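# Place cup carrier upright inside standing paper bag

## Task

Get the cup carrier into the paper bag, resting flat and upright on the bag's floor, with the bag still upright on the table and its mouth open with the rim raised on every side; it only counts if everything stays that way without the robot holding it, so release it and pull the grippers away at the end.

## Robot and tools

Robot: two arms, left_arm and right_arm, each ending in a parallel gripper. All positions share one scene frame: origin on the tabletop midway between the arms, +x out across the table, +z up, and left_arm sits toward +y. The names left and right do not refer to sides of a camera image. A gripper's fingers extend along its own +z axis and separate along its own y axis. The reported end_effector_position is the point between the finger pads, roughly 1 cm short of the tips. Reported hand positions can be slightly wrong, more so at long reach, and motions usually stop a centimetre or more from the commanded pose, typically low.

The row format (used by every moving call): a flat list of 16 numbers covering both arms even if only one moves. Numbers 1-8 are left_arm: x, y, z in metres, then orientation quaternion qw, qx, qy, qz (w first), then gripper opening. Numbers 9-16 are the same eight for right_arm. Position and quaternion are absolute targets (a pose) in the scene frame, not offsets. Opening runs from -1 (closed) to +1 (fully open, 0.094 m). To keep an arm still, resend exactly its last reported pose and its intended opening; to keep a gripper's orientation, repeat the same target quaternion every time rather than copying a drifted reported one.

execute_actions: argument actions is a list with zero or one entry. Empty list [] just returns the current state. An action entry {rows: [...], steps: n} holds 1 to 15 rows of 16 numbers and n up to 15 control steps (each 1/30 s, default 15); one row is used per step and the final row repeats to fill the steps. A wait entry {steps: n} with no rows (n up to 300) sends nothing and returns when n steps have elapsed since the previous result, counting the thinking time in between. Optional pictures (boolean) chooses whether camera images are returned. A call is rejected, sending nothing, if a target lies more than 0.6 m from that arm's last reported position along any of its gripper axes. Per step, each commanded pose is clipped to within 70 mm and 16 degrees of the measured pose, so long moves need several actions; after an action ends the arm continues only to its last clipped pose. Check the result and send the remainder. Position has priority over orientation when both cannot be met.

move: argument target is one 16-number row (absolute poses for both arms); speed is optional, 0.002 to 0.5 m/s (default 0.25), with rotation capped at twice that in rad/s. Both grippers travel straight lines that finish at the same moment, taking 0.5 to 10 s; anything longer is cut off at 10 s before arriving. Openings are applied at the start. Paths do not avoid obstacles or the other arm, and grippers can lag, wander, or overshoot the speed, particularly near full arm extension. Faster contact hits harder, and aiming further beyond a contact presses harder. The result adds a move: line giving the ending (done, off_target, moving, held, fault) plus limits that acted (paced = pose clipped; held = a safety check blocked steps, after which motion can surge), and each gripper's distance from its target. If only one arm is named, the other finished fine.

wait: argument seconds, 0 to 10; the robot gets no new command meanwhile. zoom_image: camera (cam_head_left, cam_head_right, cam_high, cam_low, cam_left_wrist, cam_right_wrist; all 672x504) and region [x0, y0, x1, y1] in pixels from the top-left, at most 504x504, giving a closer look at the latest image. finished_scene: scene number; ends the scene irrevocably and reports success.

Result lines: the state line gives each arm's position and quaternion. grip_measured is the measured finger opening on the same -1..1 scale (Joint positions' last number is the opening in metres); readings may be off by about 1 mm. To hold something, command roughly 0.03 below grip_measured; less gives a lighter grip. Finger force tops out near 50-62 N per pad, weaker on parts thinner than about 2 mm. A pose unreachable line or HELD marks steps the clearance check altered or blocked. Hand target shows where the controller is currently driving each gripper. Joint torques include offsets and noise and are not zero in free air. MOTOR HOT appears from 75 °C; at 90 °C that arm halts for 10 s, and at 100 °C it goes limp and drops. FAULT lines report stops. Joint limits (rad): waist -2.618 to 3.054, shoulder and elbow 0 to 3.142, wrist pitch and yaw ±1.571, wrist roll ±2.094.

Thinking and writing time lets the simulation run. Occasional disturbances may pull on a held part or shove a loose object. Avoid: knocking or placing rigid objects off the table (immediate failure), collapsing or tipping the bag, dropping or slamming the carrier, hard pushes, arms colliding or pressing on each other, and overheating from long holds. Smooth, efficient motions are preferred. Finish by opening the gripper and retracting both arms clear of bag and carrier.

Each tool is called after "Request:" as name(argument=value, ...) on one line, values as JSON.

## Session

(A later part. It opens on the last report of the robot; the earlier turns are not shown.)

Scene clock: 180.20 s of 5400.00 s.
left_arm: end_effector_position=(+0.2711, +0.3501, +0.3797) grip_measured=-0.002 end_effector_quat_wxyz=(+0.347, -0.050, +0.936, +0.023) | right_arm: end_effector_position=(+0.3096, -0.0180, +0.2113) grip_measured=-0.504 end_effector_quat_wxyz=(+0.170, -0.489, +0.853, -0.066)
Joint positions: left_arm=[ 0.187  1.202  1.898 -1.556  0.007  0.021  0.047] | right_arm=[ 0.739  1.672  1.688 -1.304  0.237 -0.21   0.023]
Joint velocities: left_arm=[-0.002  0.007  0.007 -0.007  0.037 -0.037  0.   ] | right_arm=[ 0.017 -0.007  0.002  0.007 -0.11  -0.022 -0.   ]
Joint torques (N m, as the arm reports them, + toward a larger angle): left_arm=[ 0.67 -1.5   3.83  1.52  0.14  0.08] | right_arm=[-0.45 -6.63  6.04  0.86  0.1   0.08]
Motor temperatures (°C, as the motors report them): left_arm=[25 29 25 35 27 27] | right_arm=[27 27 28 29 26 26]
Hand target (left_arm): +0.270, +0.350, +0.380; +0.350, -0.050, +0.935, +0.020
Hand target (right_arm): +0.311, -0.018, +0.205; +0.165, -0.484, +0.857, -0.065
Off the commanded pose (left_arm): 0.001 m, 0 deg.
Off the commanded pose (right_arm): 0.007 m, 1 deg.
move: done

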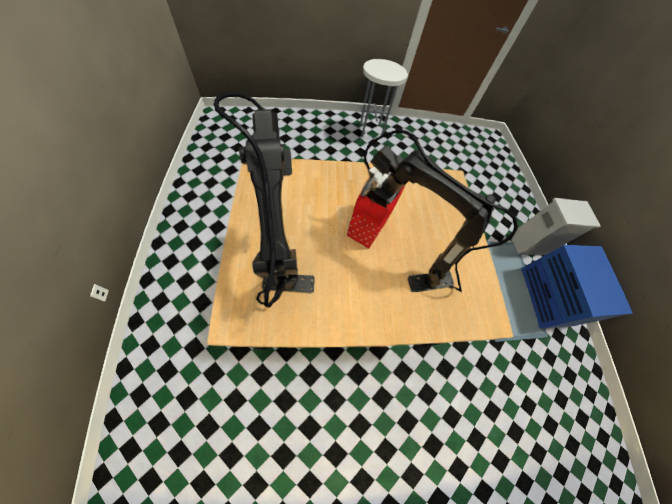

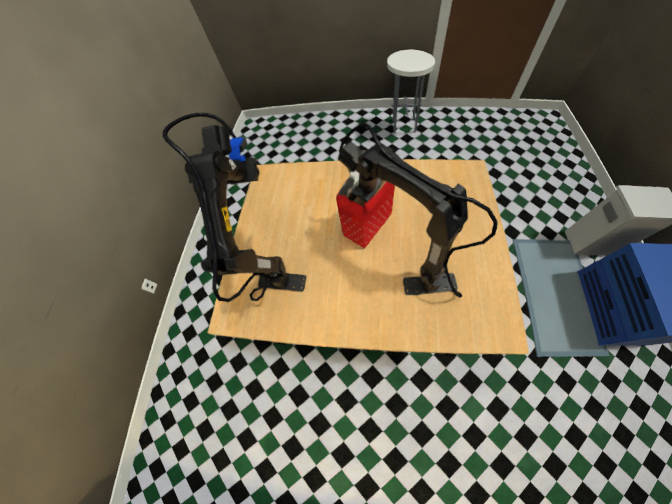

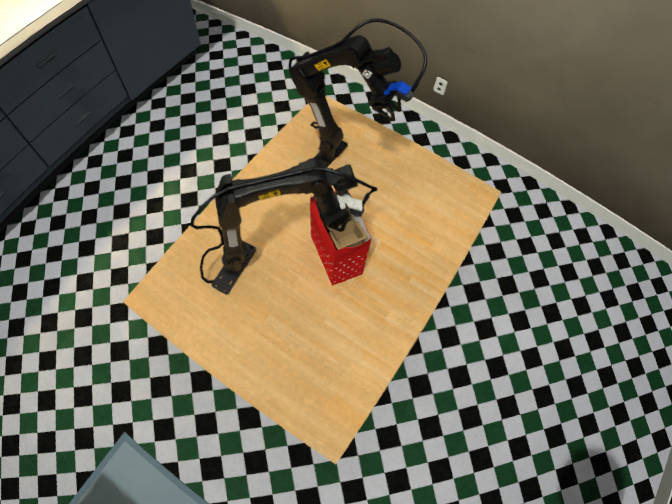

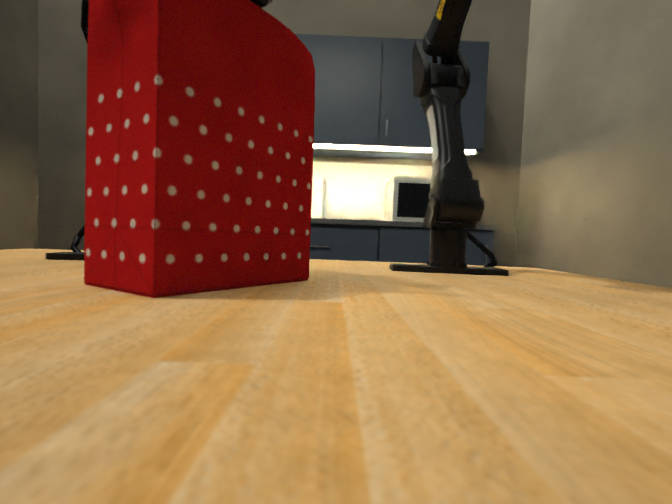

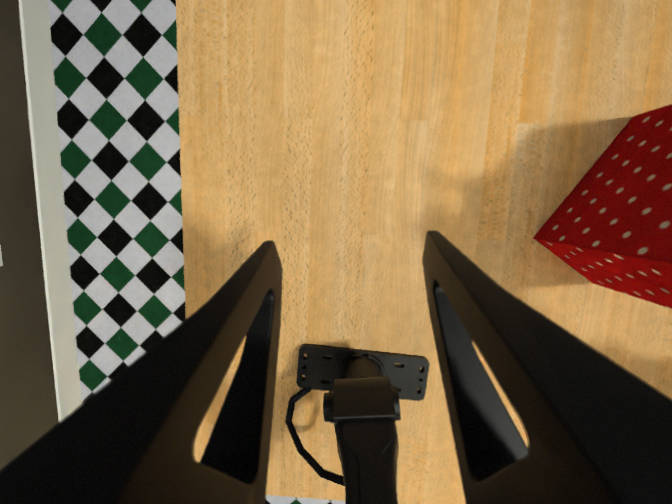

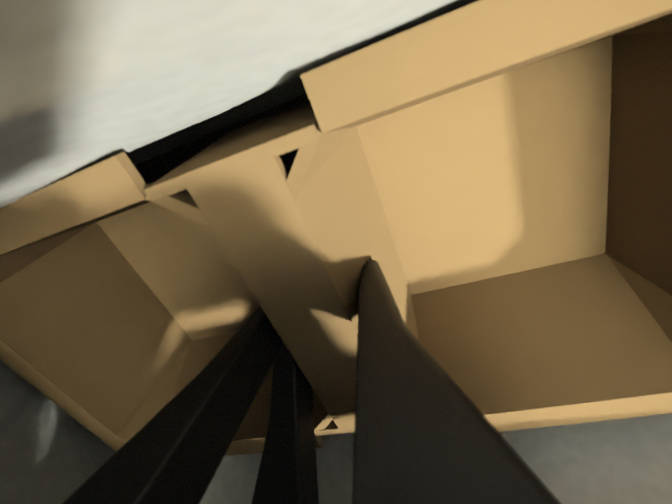

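Request:
move(target=[0.27,0.35,0.38,0.35,-0.05,0.935,0.02,0,0.308,-0.026,0.165,0.115,-0.474,0.873,0.01,-0.56], speed=0.03)

Request:
zoom_image(camera="cam_high", region=[280,140,420,290])

Scene clock: 187.03 s of 5400.00 s.
left_arm: end_effector_position=(+0.2711, +0.3501, +0.3797) grip_measured=-0.002 end_effector_quat_wxyz=(+0.347, -0.050, +0.936, +0.023) | right_arm: end_effector_position=(+0.3046, -0.0249, +0.1683) grip_measured=-0.504 end_effector_quat_wxyz=(+0.114, -0.476, +0.872, +0.007)
Joint positions: left_arm=[ 0.187  1.202  1.898 -1.556  0.007  0.021  0.047] | right_arm=[ 0.642  1.672  1.548 -1.222  0.046 -0.238  0.023]
Joint velocities: left_arm=[-0.002 -0.007  0.007  0.007 -0.051  0.022 -0.   ] | right_arm=[-0.007 -0.017 -0.002  0.007  0.007  0.095  0.   ]
Joint torques (N m, as the arm reports them, + toward a larger angle): left_arm=[ 0.52 -1.46  3.79  1.52  0.18  0.06] | right_arm=[-1.17 -7.9   6.03  0.77 -0.04 -0.05]
Motor temperatures (°C, as the motors report them): left_arm=[25 29 25 35 27 27] | right_arm=[27 27 28 29 26 26]
Hand target (left_arm): +0.270, +0.350, +0.380; +0.350, -0.050, +0.935, +0.020
Hand target (right_arm): +0.307, -0.026, +0.166; +0.115, -0.473, +0.873, +0.011
Off the commanded pose (left_arm): 0.001 m, 0 deg.
Off the commanded pose (right_arm): 0.005 m, 0 deg.
After step 90, 0.40 s passed at rest.
move: done

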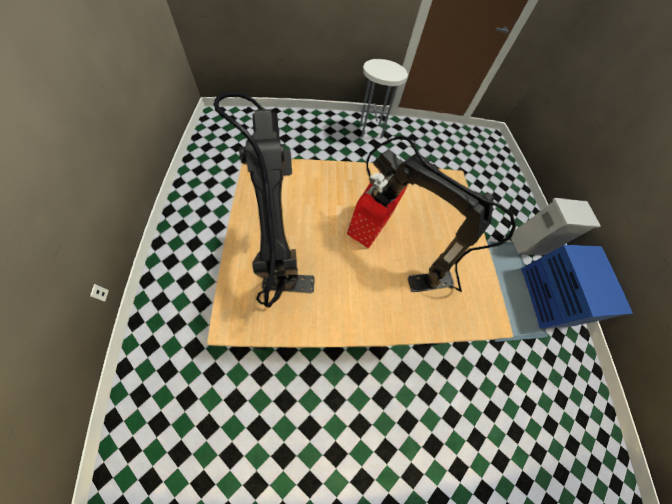

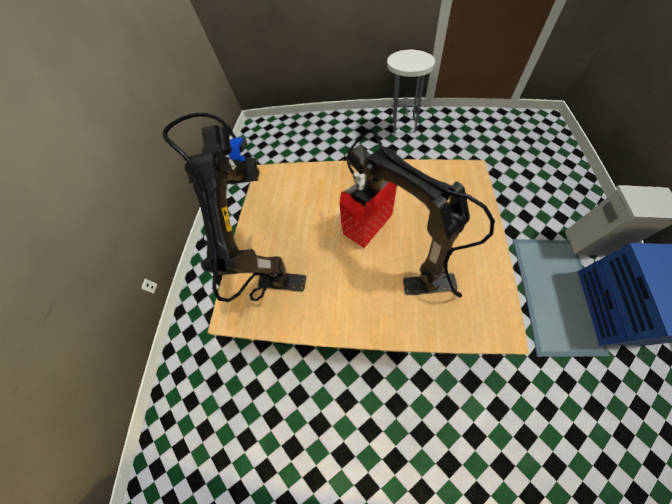

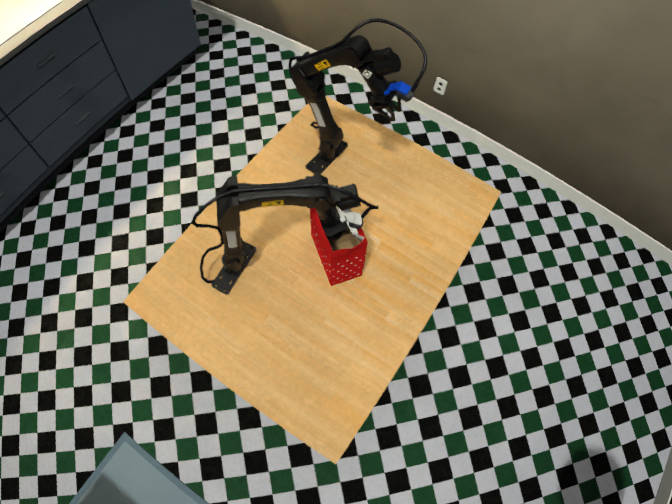

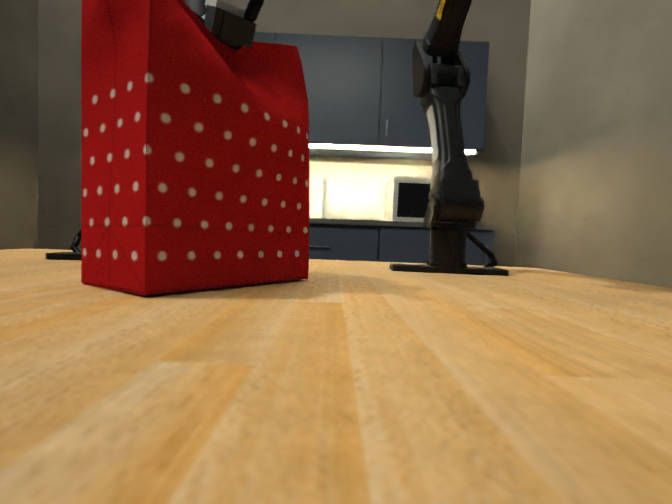

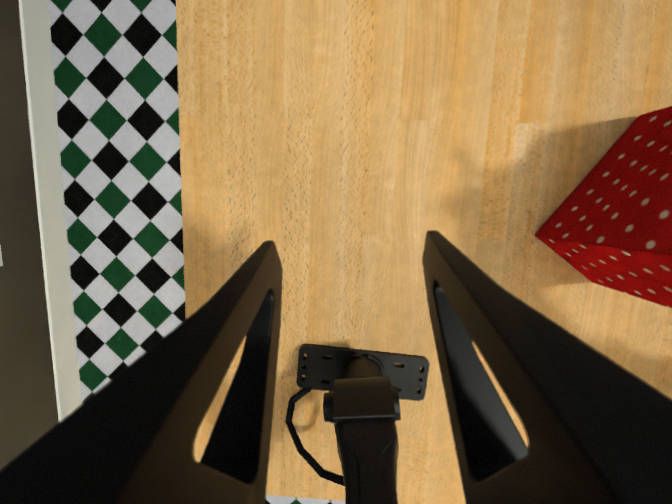

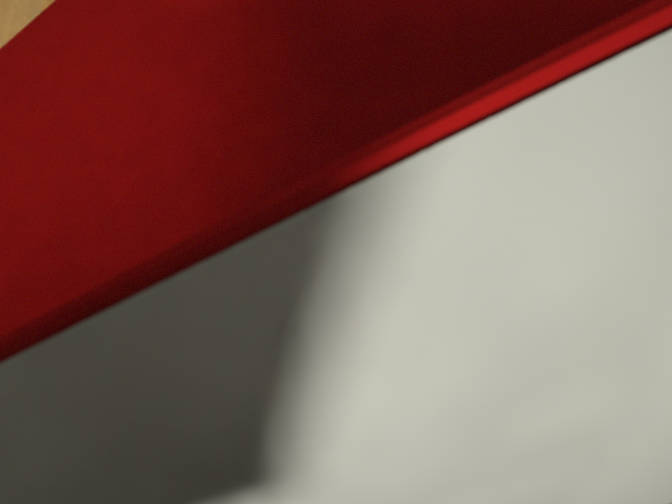

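Region (280, 140, 420, 290) of cam_high's 672x504 image, scaled by 3.360, with more detail than that image has; it fills the left 470 columns of this view, and the rest is white.

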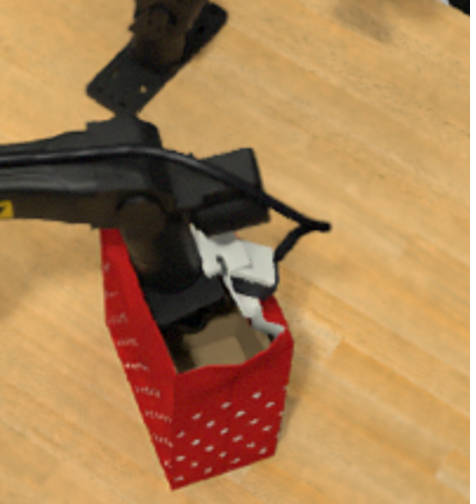

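Request:
move(target=[0.27,0.35,0.38,0.35,-0.05,0.935,0.02,0,0.312,-0.022,0.212,0.19,-0.472,0.86,0.045,-0.56], speed=0.03)

Request:
zoom_image(camera="cam_high", region=[280,140,420,290])

Request:
zoom_image(camera="cam_head_left", region=[310,110,450,260])

Scene clock: 193.63 s of 5400.00 s.
left_arm: end_effector_position=(+0.2711, +0.3501, +0.3797) grip_measured=-0.002 end_effector_quat_wxyz=(+0.347, -0.050, +0.936, +0.023) | right_arm: end_effector_position=(+0.3058, -0.0241, +0.1936) grip_measured=-0.504 end_effector_quat_wxyz=(+0.156, -0.478, +0.864, +0.034)
Joint positions: left_arm=[ 0.187  1.202  1.898 -1.556  0.007  0.021  0.047] | right_arm=[ 0.622  1.601  1.548 -1.198  0.009 -0.265  0.023]
Joint velocities: left_arm=[ 0.002  0.002 -0.007  0.051  0.007  0.022 -0.   ] | right_arm=[-0.002  0.007 -0.002 -0.022 -0.066  0.051 -0.   ]
Joint torques (N m, as the arm reports them, + toward a larger angle): left_arm=[ 0.7  -1.58  3.8   1.51  0.16  0.04] | right_arm=[ -1.1  -10.01   9.16   1.07  -0.11  -0.05]
Motor temperatures (°C, as the motors report them): left_arm=[25 29 25 35 27 27] | right_arm=[27 27 29 29 26 26]
Hand target (left_arm): +0.270, +0.350, +0.380; +0.350, -0.050, +0.935, +0.020
Hand target (right_arm): +0.312, -0.022, +0.212; +0.190, -0.473, +0.859, +0.045
Off the commanded pose (left_arm): 0.001 m, 0 deg.
Off the commanded pose (right_arm): 0.020 m, 4 deg.
After step 90, 0.53 s passed at rest.
move: off_target (right_arm)

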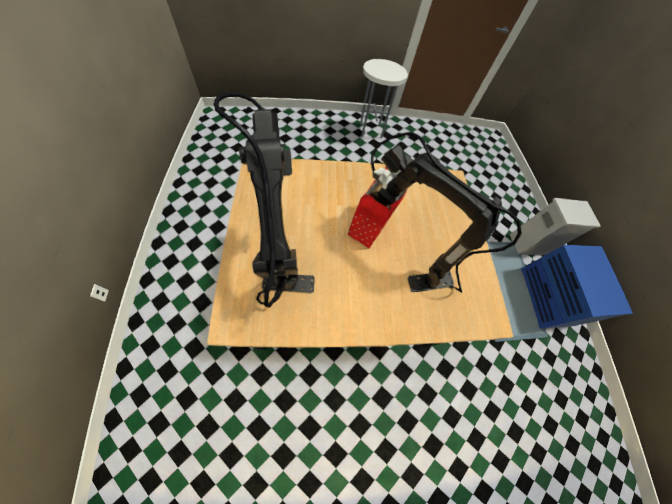

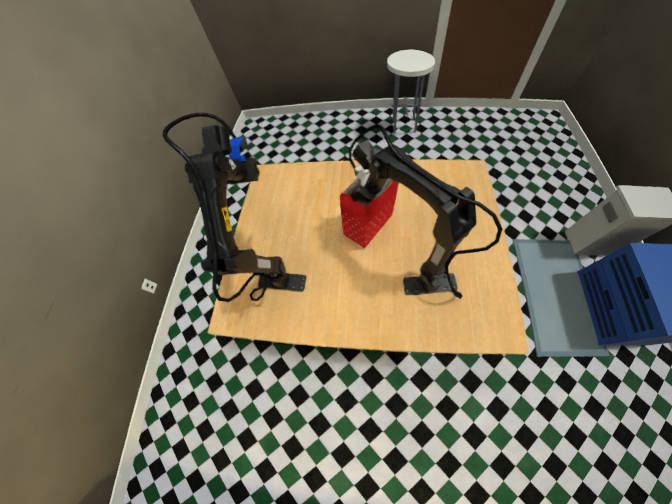

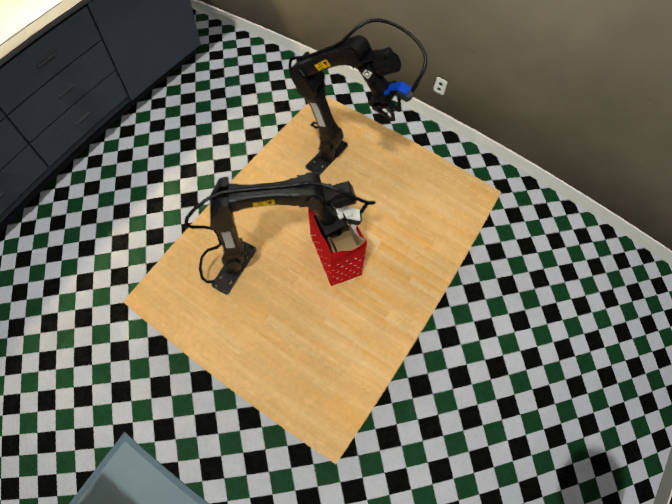

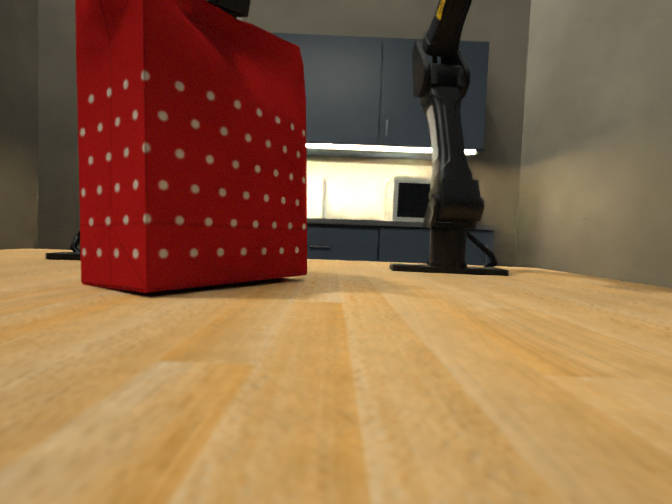

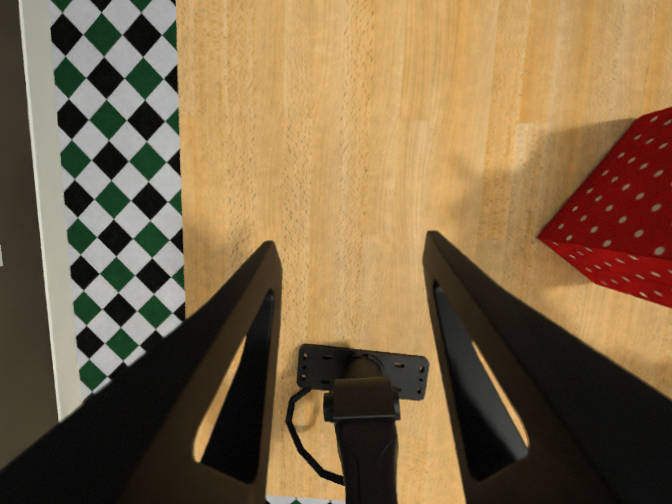

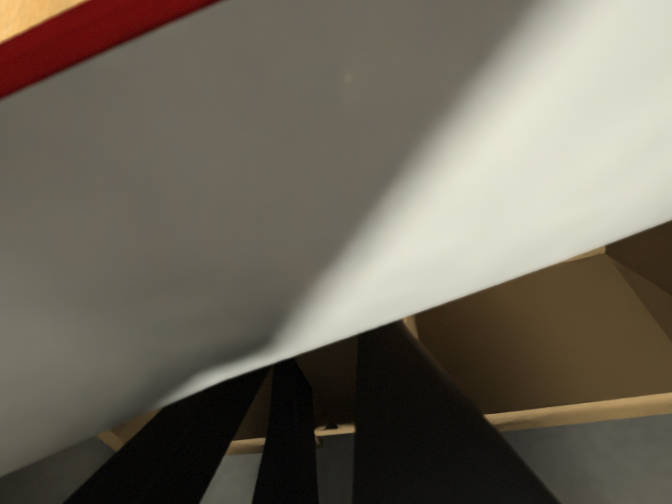

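Region (280, 140, 420, 290) of cam_high's 672x504 image, scaled by 3.360, with more detail than that image has; it fills the left 470 columns of this view, and the rest is white.

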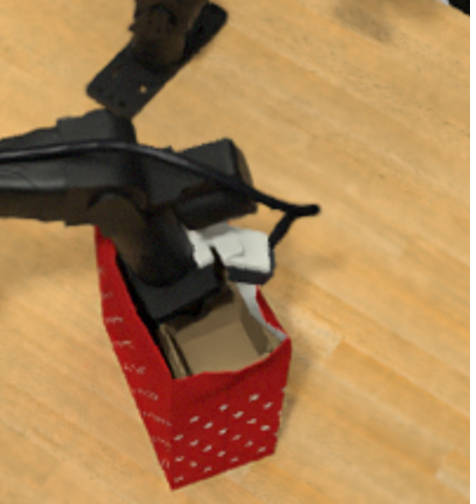

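Region (310, 110, 450, 260) of cam_head_left's 672x504 image, scaled by 3.360, with more detail than that image has; it fills the left 470 columns of this view, and the rest is white.

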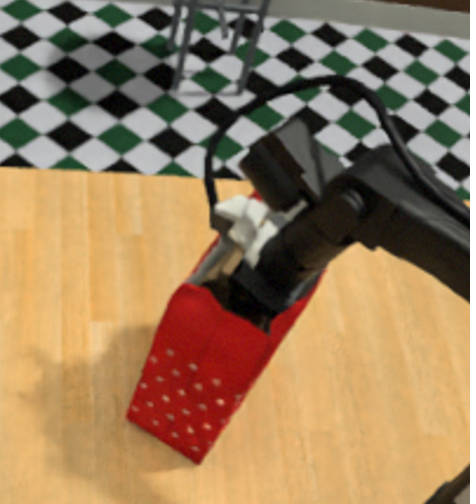

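Request:
move(target=[0.27,0.35,0.38,0.35,-0.05,0.935,0.02,0,0.313,-0.022,0.215,0.11,-0.474,0.872,0.045,-0.56], speed=0.03)

Scene clock: 198.27 s of 5400.00 s.
left_arm: end_effector_position=(+0.2711, +0.3501, +0.3797) grip_measured=-0.002 end_effector_quat_wxyz=(+0.347, -0.050, +0.936, +0.023) | right_arm: end_effector_position=(+0.3096, -0.0217, +0.2108) grip_measured=-0.504 end_effector_quat_wxyz=(+0.108, -0.476, +0.872, +0.040)
Joint positions: left_arm=[ 0.187  1.202  1.898 -1.556  0.007  0.021  0.047] | right_arm=[ 0.601  1.724  1.778 -1.395 -0.029 -0.269  0.023]
Joint velocities: left_arm=[-0.007  0.012 -0.012 -0.007 -0.007 -0.051  0.001] | right_arm=[-0.012  0.002  0.002 -0.051  0.037  0.051 -0.001]
Joint torques (N m, as the arm reports them, + toward a larger angle): left_arm=[ 0.59 -1.56  3.73  1.51  0.14  0.08] | right_arm=[-1.07 -7.1   9.91  0.58 -0.11 -0.06]
Motor temperatures (°C, as the motors report them): left_arm=[25 29 25 35 27 27] | right_arm=[27 27 29 29 26 26]
Hand target (left_arm): +0.270, +0.350, +0.380; +0.350, -0.050, +0.935, +0.020
Hand target (right_arm): +0.313, -0.022, +0.215; +0.111, -0.473, +0.873, +0.045
Off the commanded pose (left_arm): 0.001 m, 0 deg.
Off the commanded pose (right_arm): 0.005 m, 1 deg.
move: done

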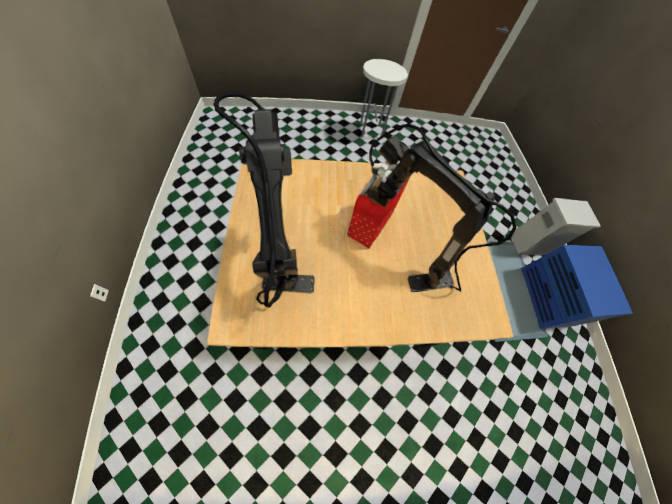

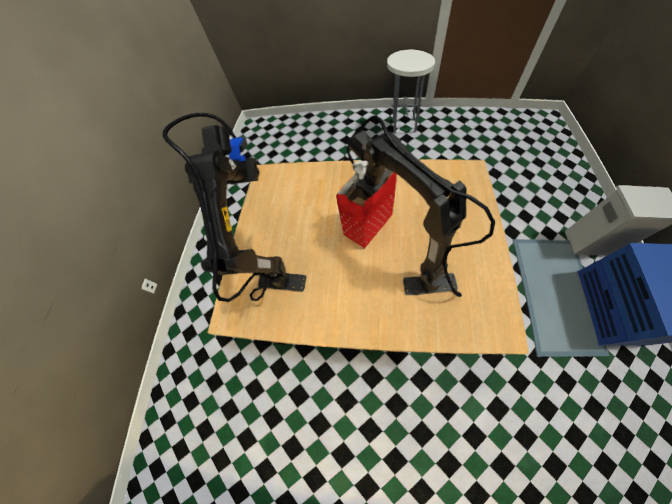

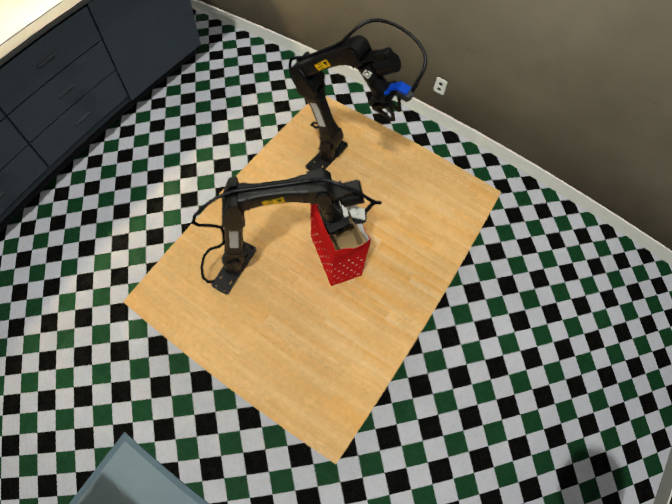

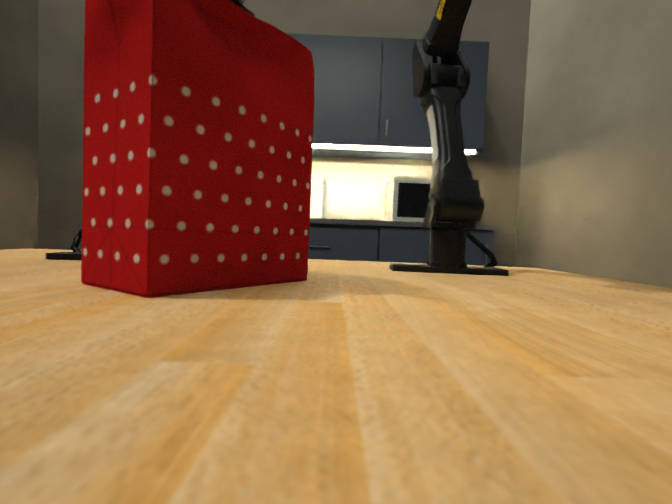

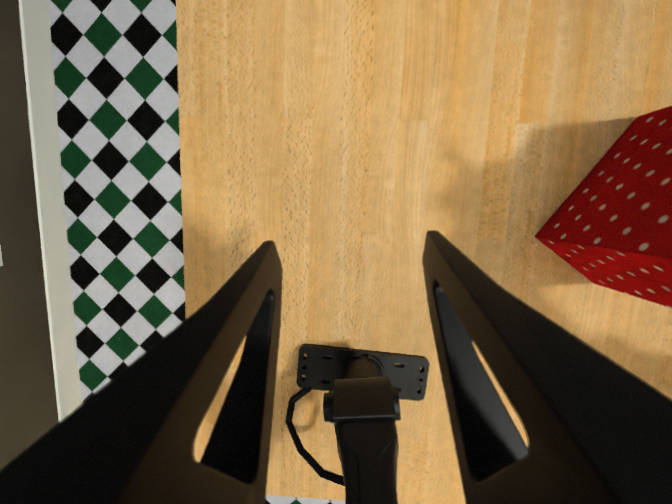

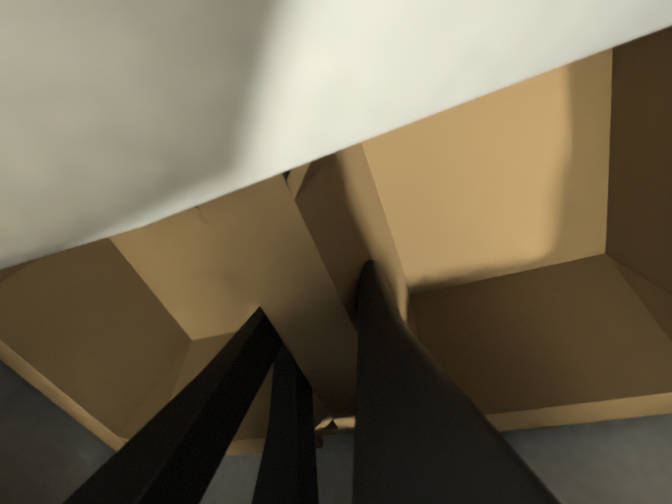

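Request:
move(target=[0.27,0.35,0.38,0.35,-0.05,0.935,0.02,0,0.318,-0.016,0.205,0.19,-0.466,0.858,0.1,-0.56], speed=0.03)

Request:
zoom_image(camera="cam_high", region=[280,140,420,290])

Scene clock: 204.60 s of 5400.00 s.
left_arm: end_effector_position=(+0.2711, +0.3501, +0.3797) grip_measured=-0.002 end_effector_quat_wxyz=(+0.347, -0.050, +0.936, +0.023) | right_arm: end_effector_position=(+0.3139, -0.0159, +0.1947) grip_measured=-0.504 end_effector_quat_wxyz=(+0.165, -0.470, +0.862, +0.093)
Joint positions: left_arm=[ 0.187  1.202  1.898 -1.556  0.007  0.021  0.047] | right_arm=[ 0.562  1.603  1.535 -1.14  -0.118 -0.289  0.023]
Joint velocities: left_arm=[ 0.017 -0.002 -0.002 -0.081 -0.037 -0.007 -0.001] | right_arm=[ 0.007 -0.012 -0.007  0.066 -0.007  0.007  0.001]
Joint torques (N m, as the arm reports them, + toward a larger angle): left_arm=[ 0.6  -1.44  3.88  1.52  0.13  0.06] | right_arm=[ -1.14 -10.     6.42   1.19  -0.21  -0.08]
Motor temperatures (°C, as the motors report them): left_arm=[25 29 25 35 27 27] | right_arm=[27 27 29 28 26 26]
Hand target (left_arm): +0.270, +0.350, +0.380; +0.350, -0.050, +0.935, +0.020
Hand target (right_arm): +0.318, -0.016, +0.205; +0.189, -0.468, +0.857, +0.101
Off the commanded pose (left_arm): 0.001 m, 0 deg.
Off the commanded pose (right_arm): 0.011 m, 3 deg.
move: off_target (right_arm)

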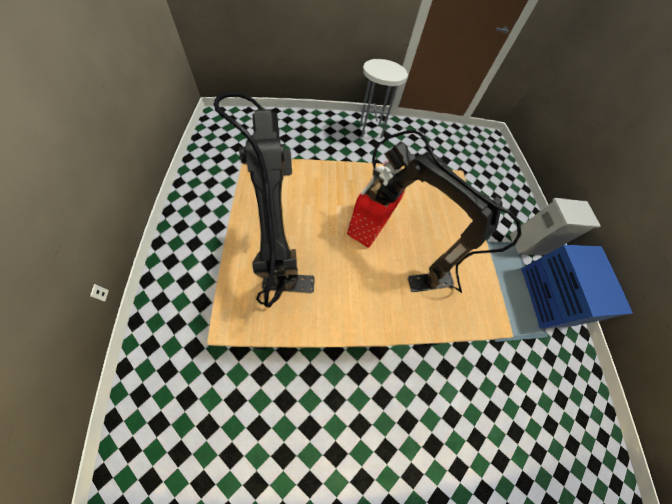

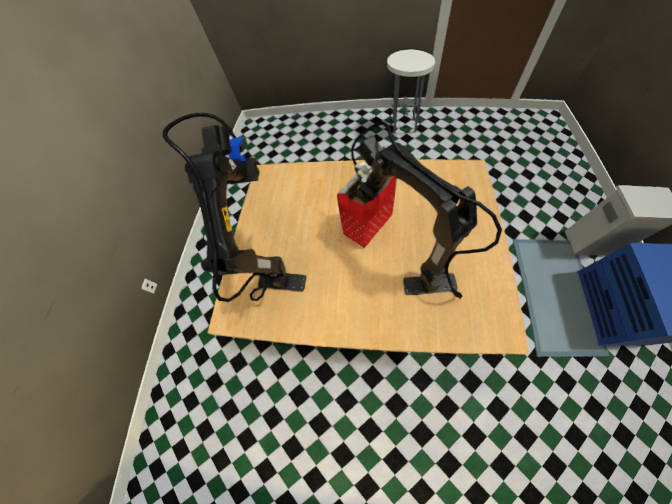

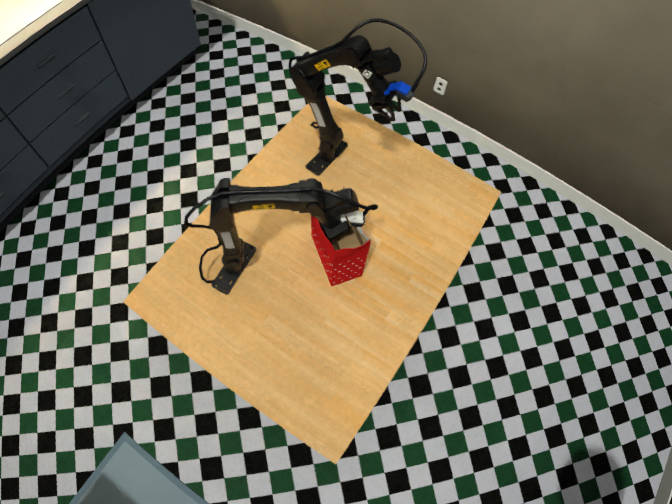

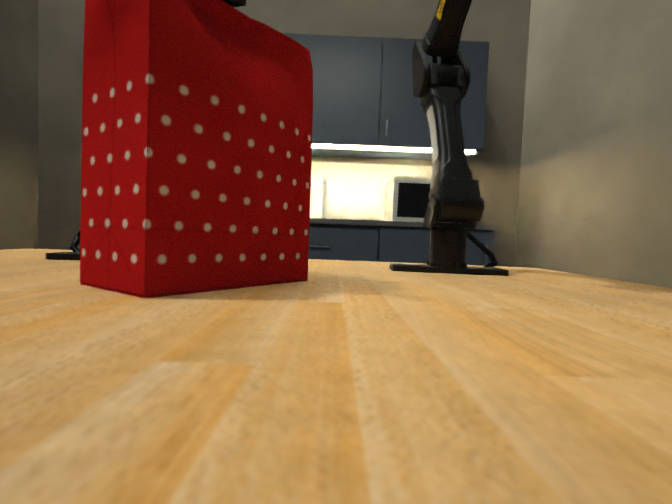

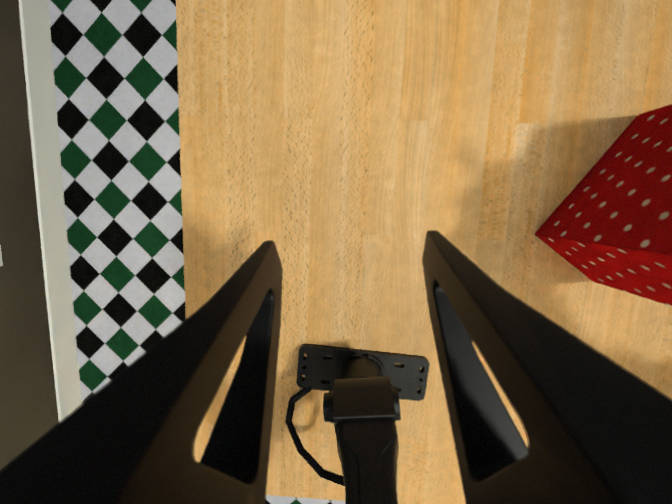

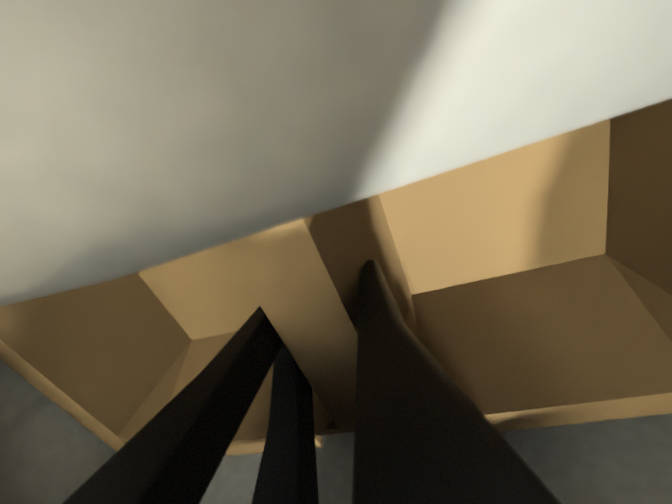

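Region (280, 140, 420, 290) of cam_high's 672x504 image, scaled by 3.360, with more detail than that image has; it fills the left 470 columns of this view, and the rest is white.

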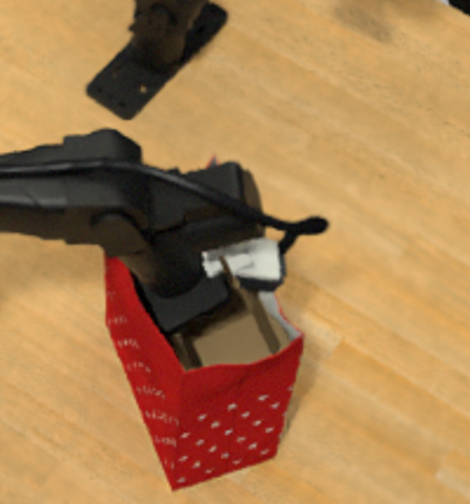

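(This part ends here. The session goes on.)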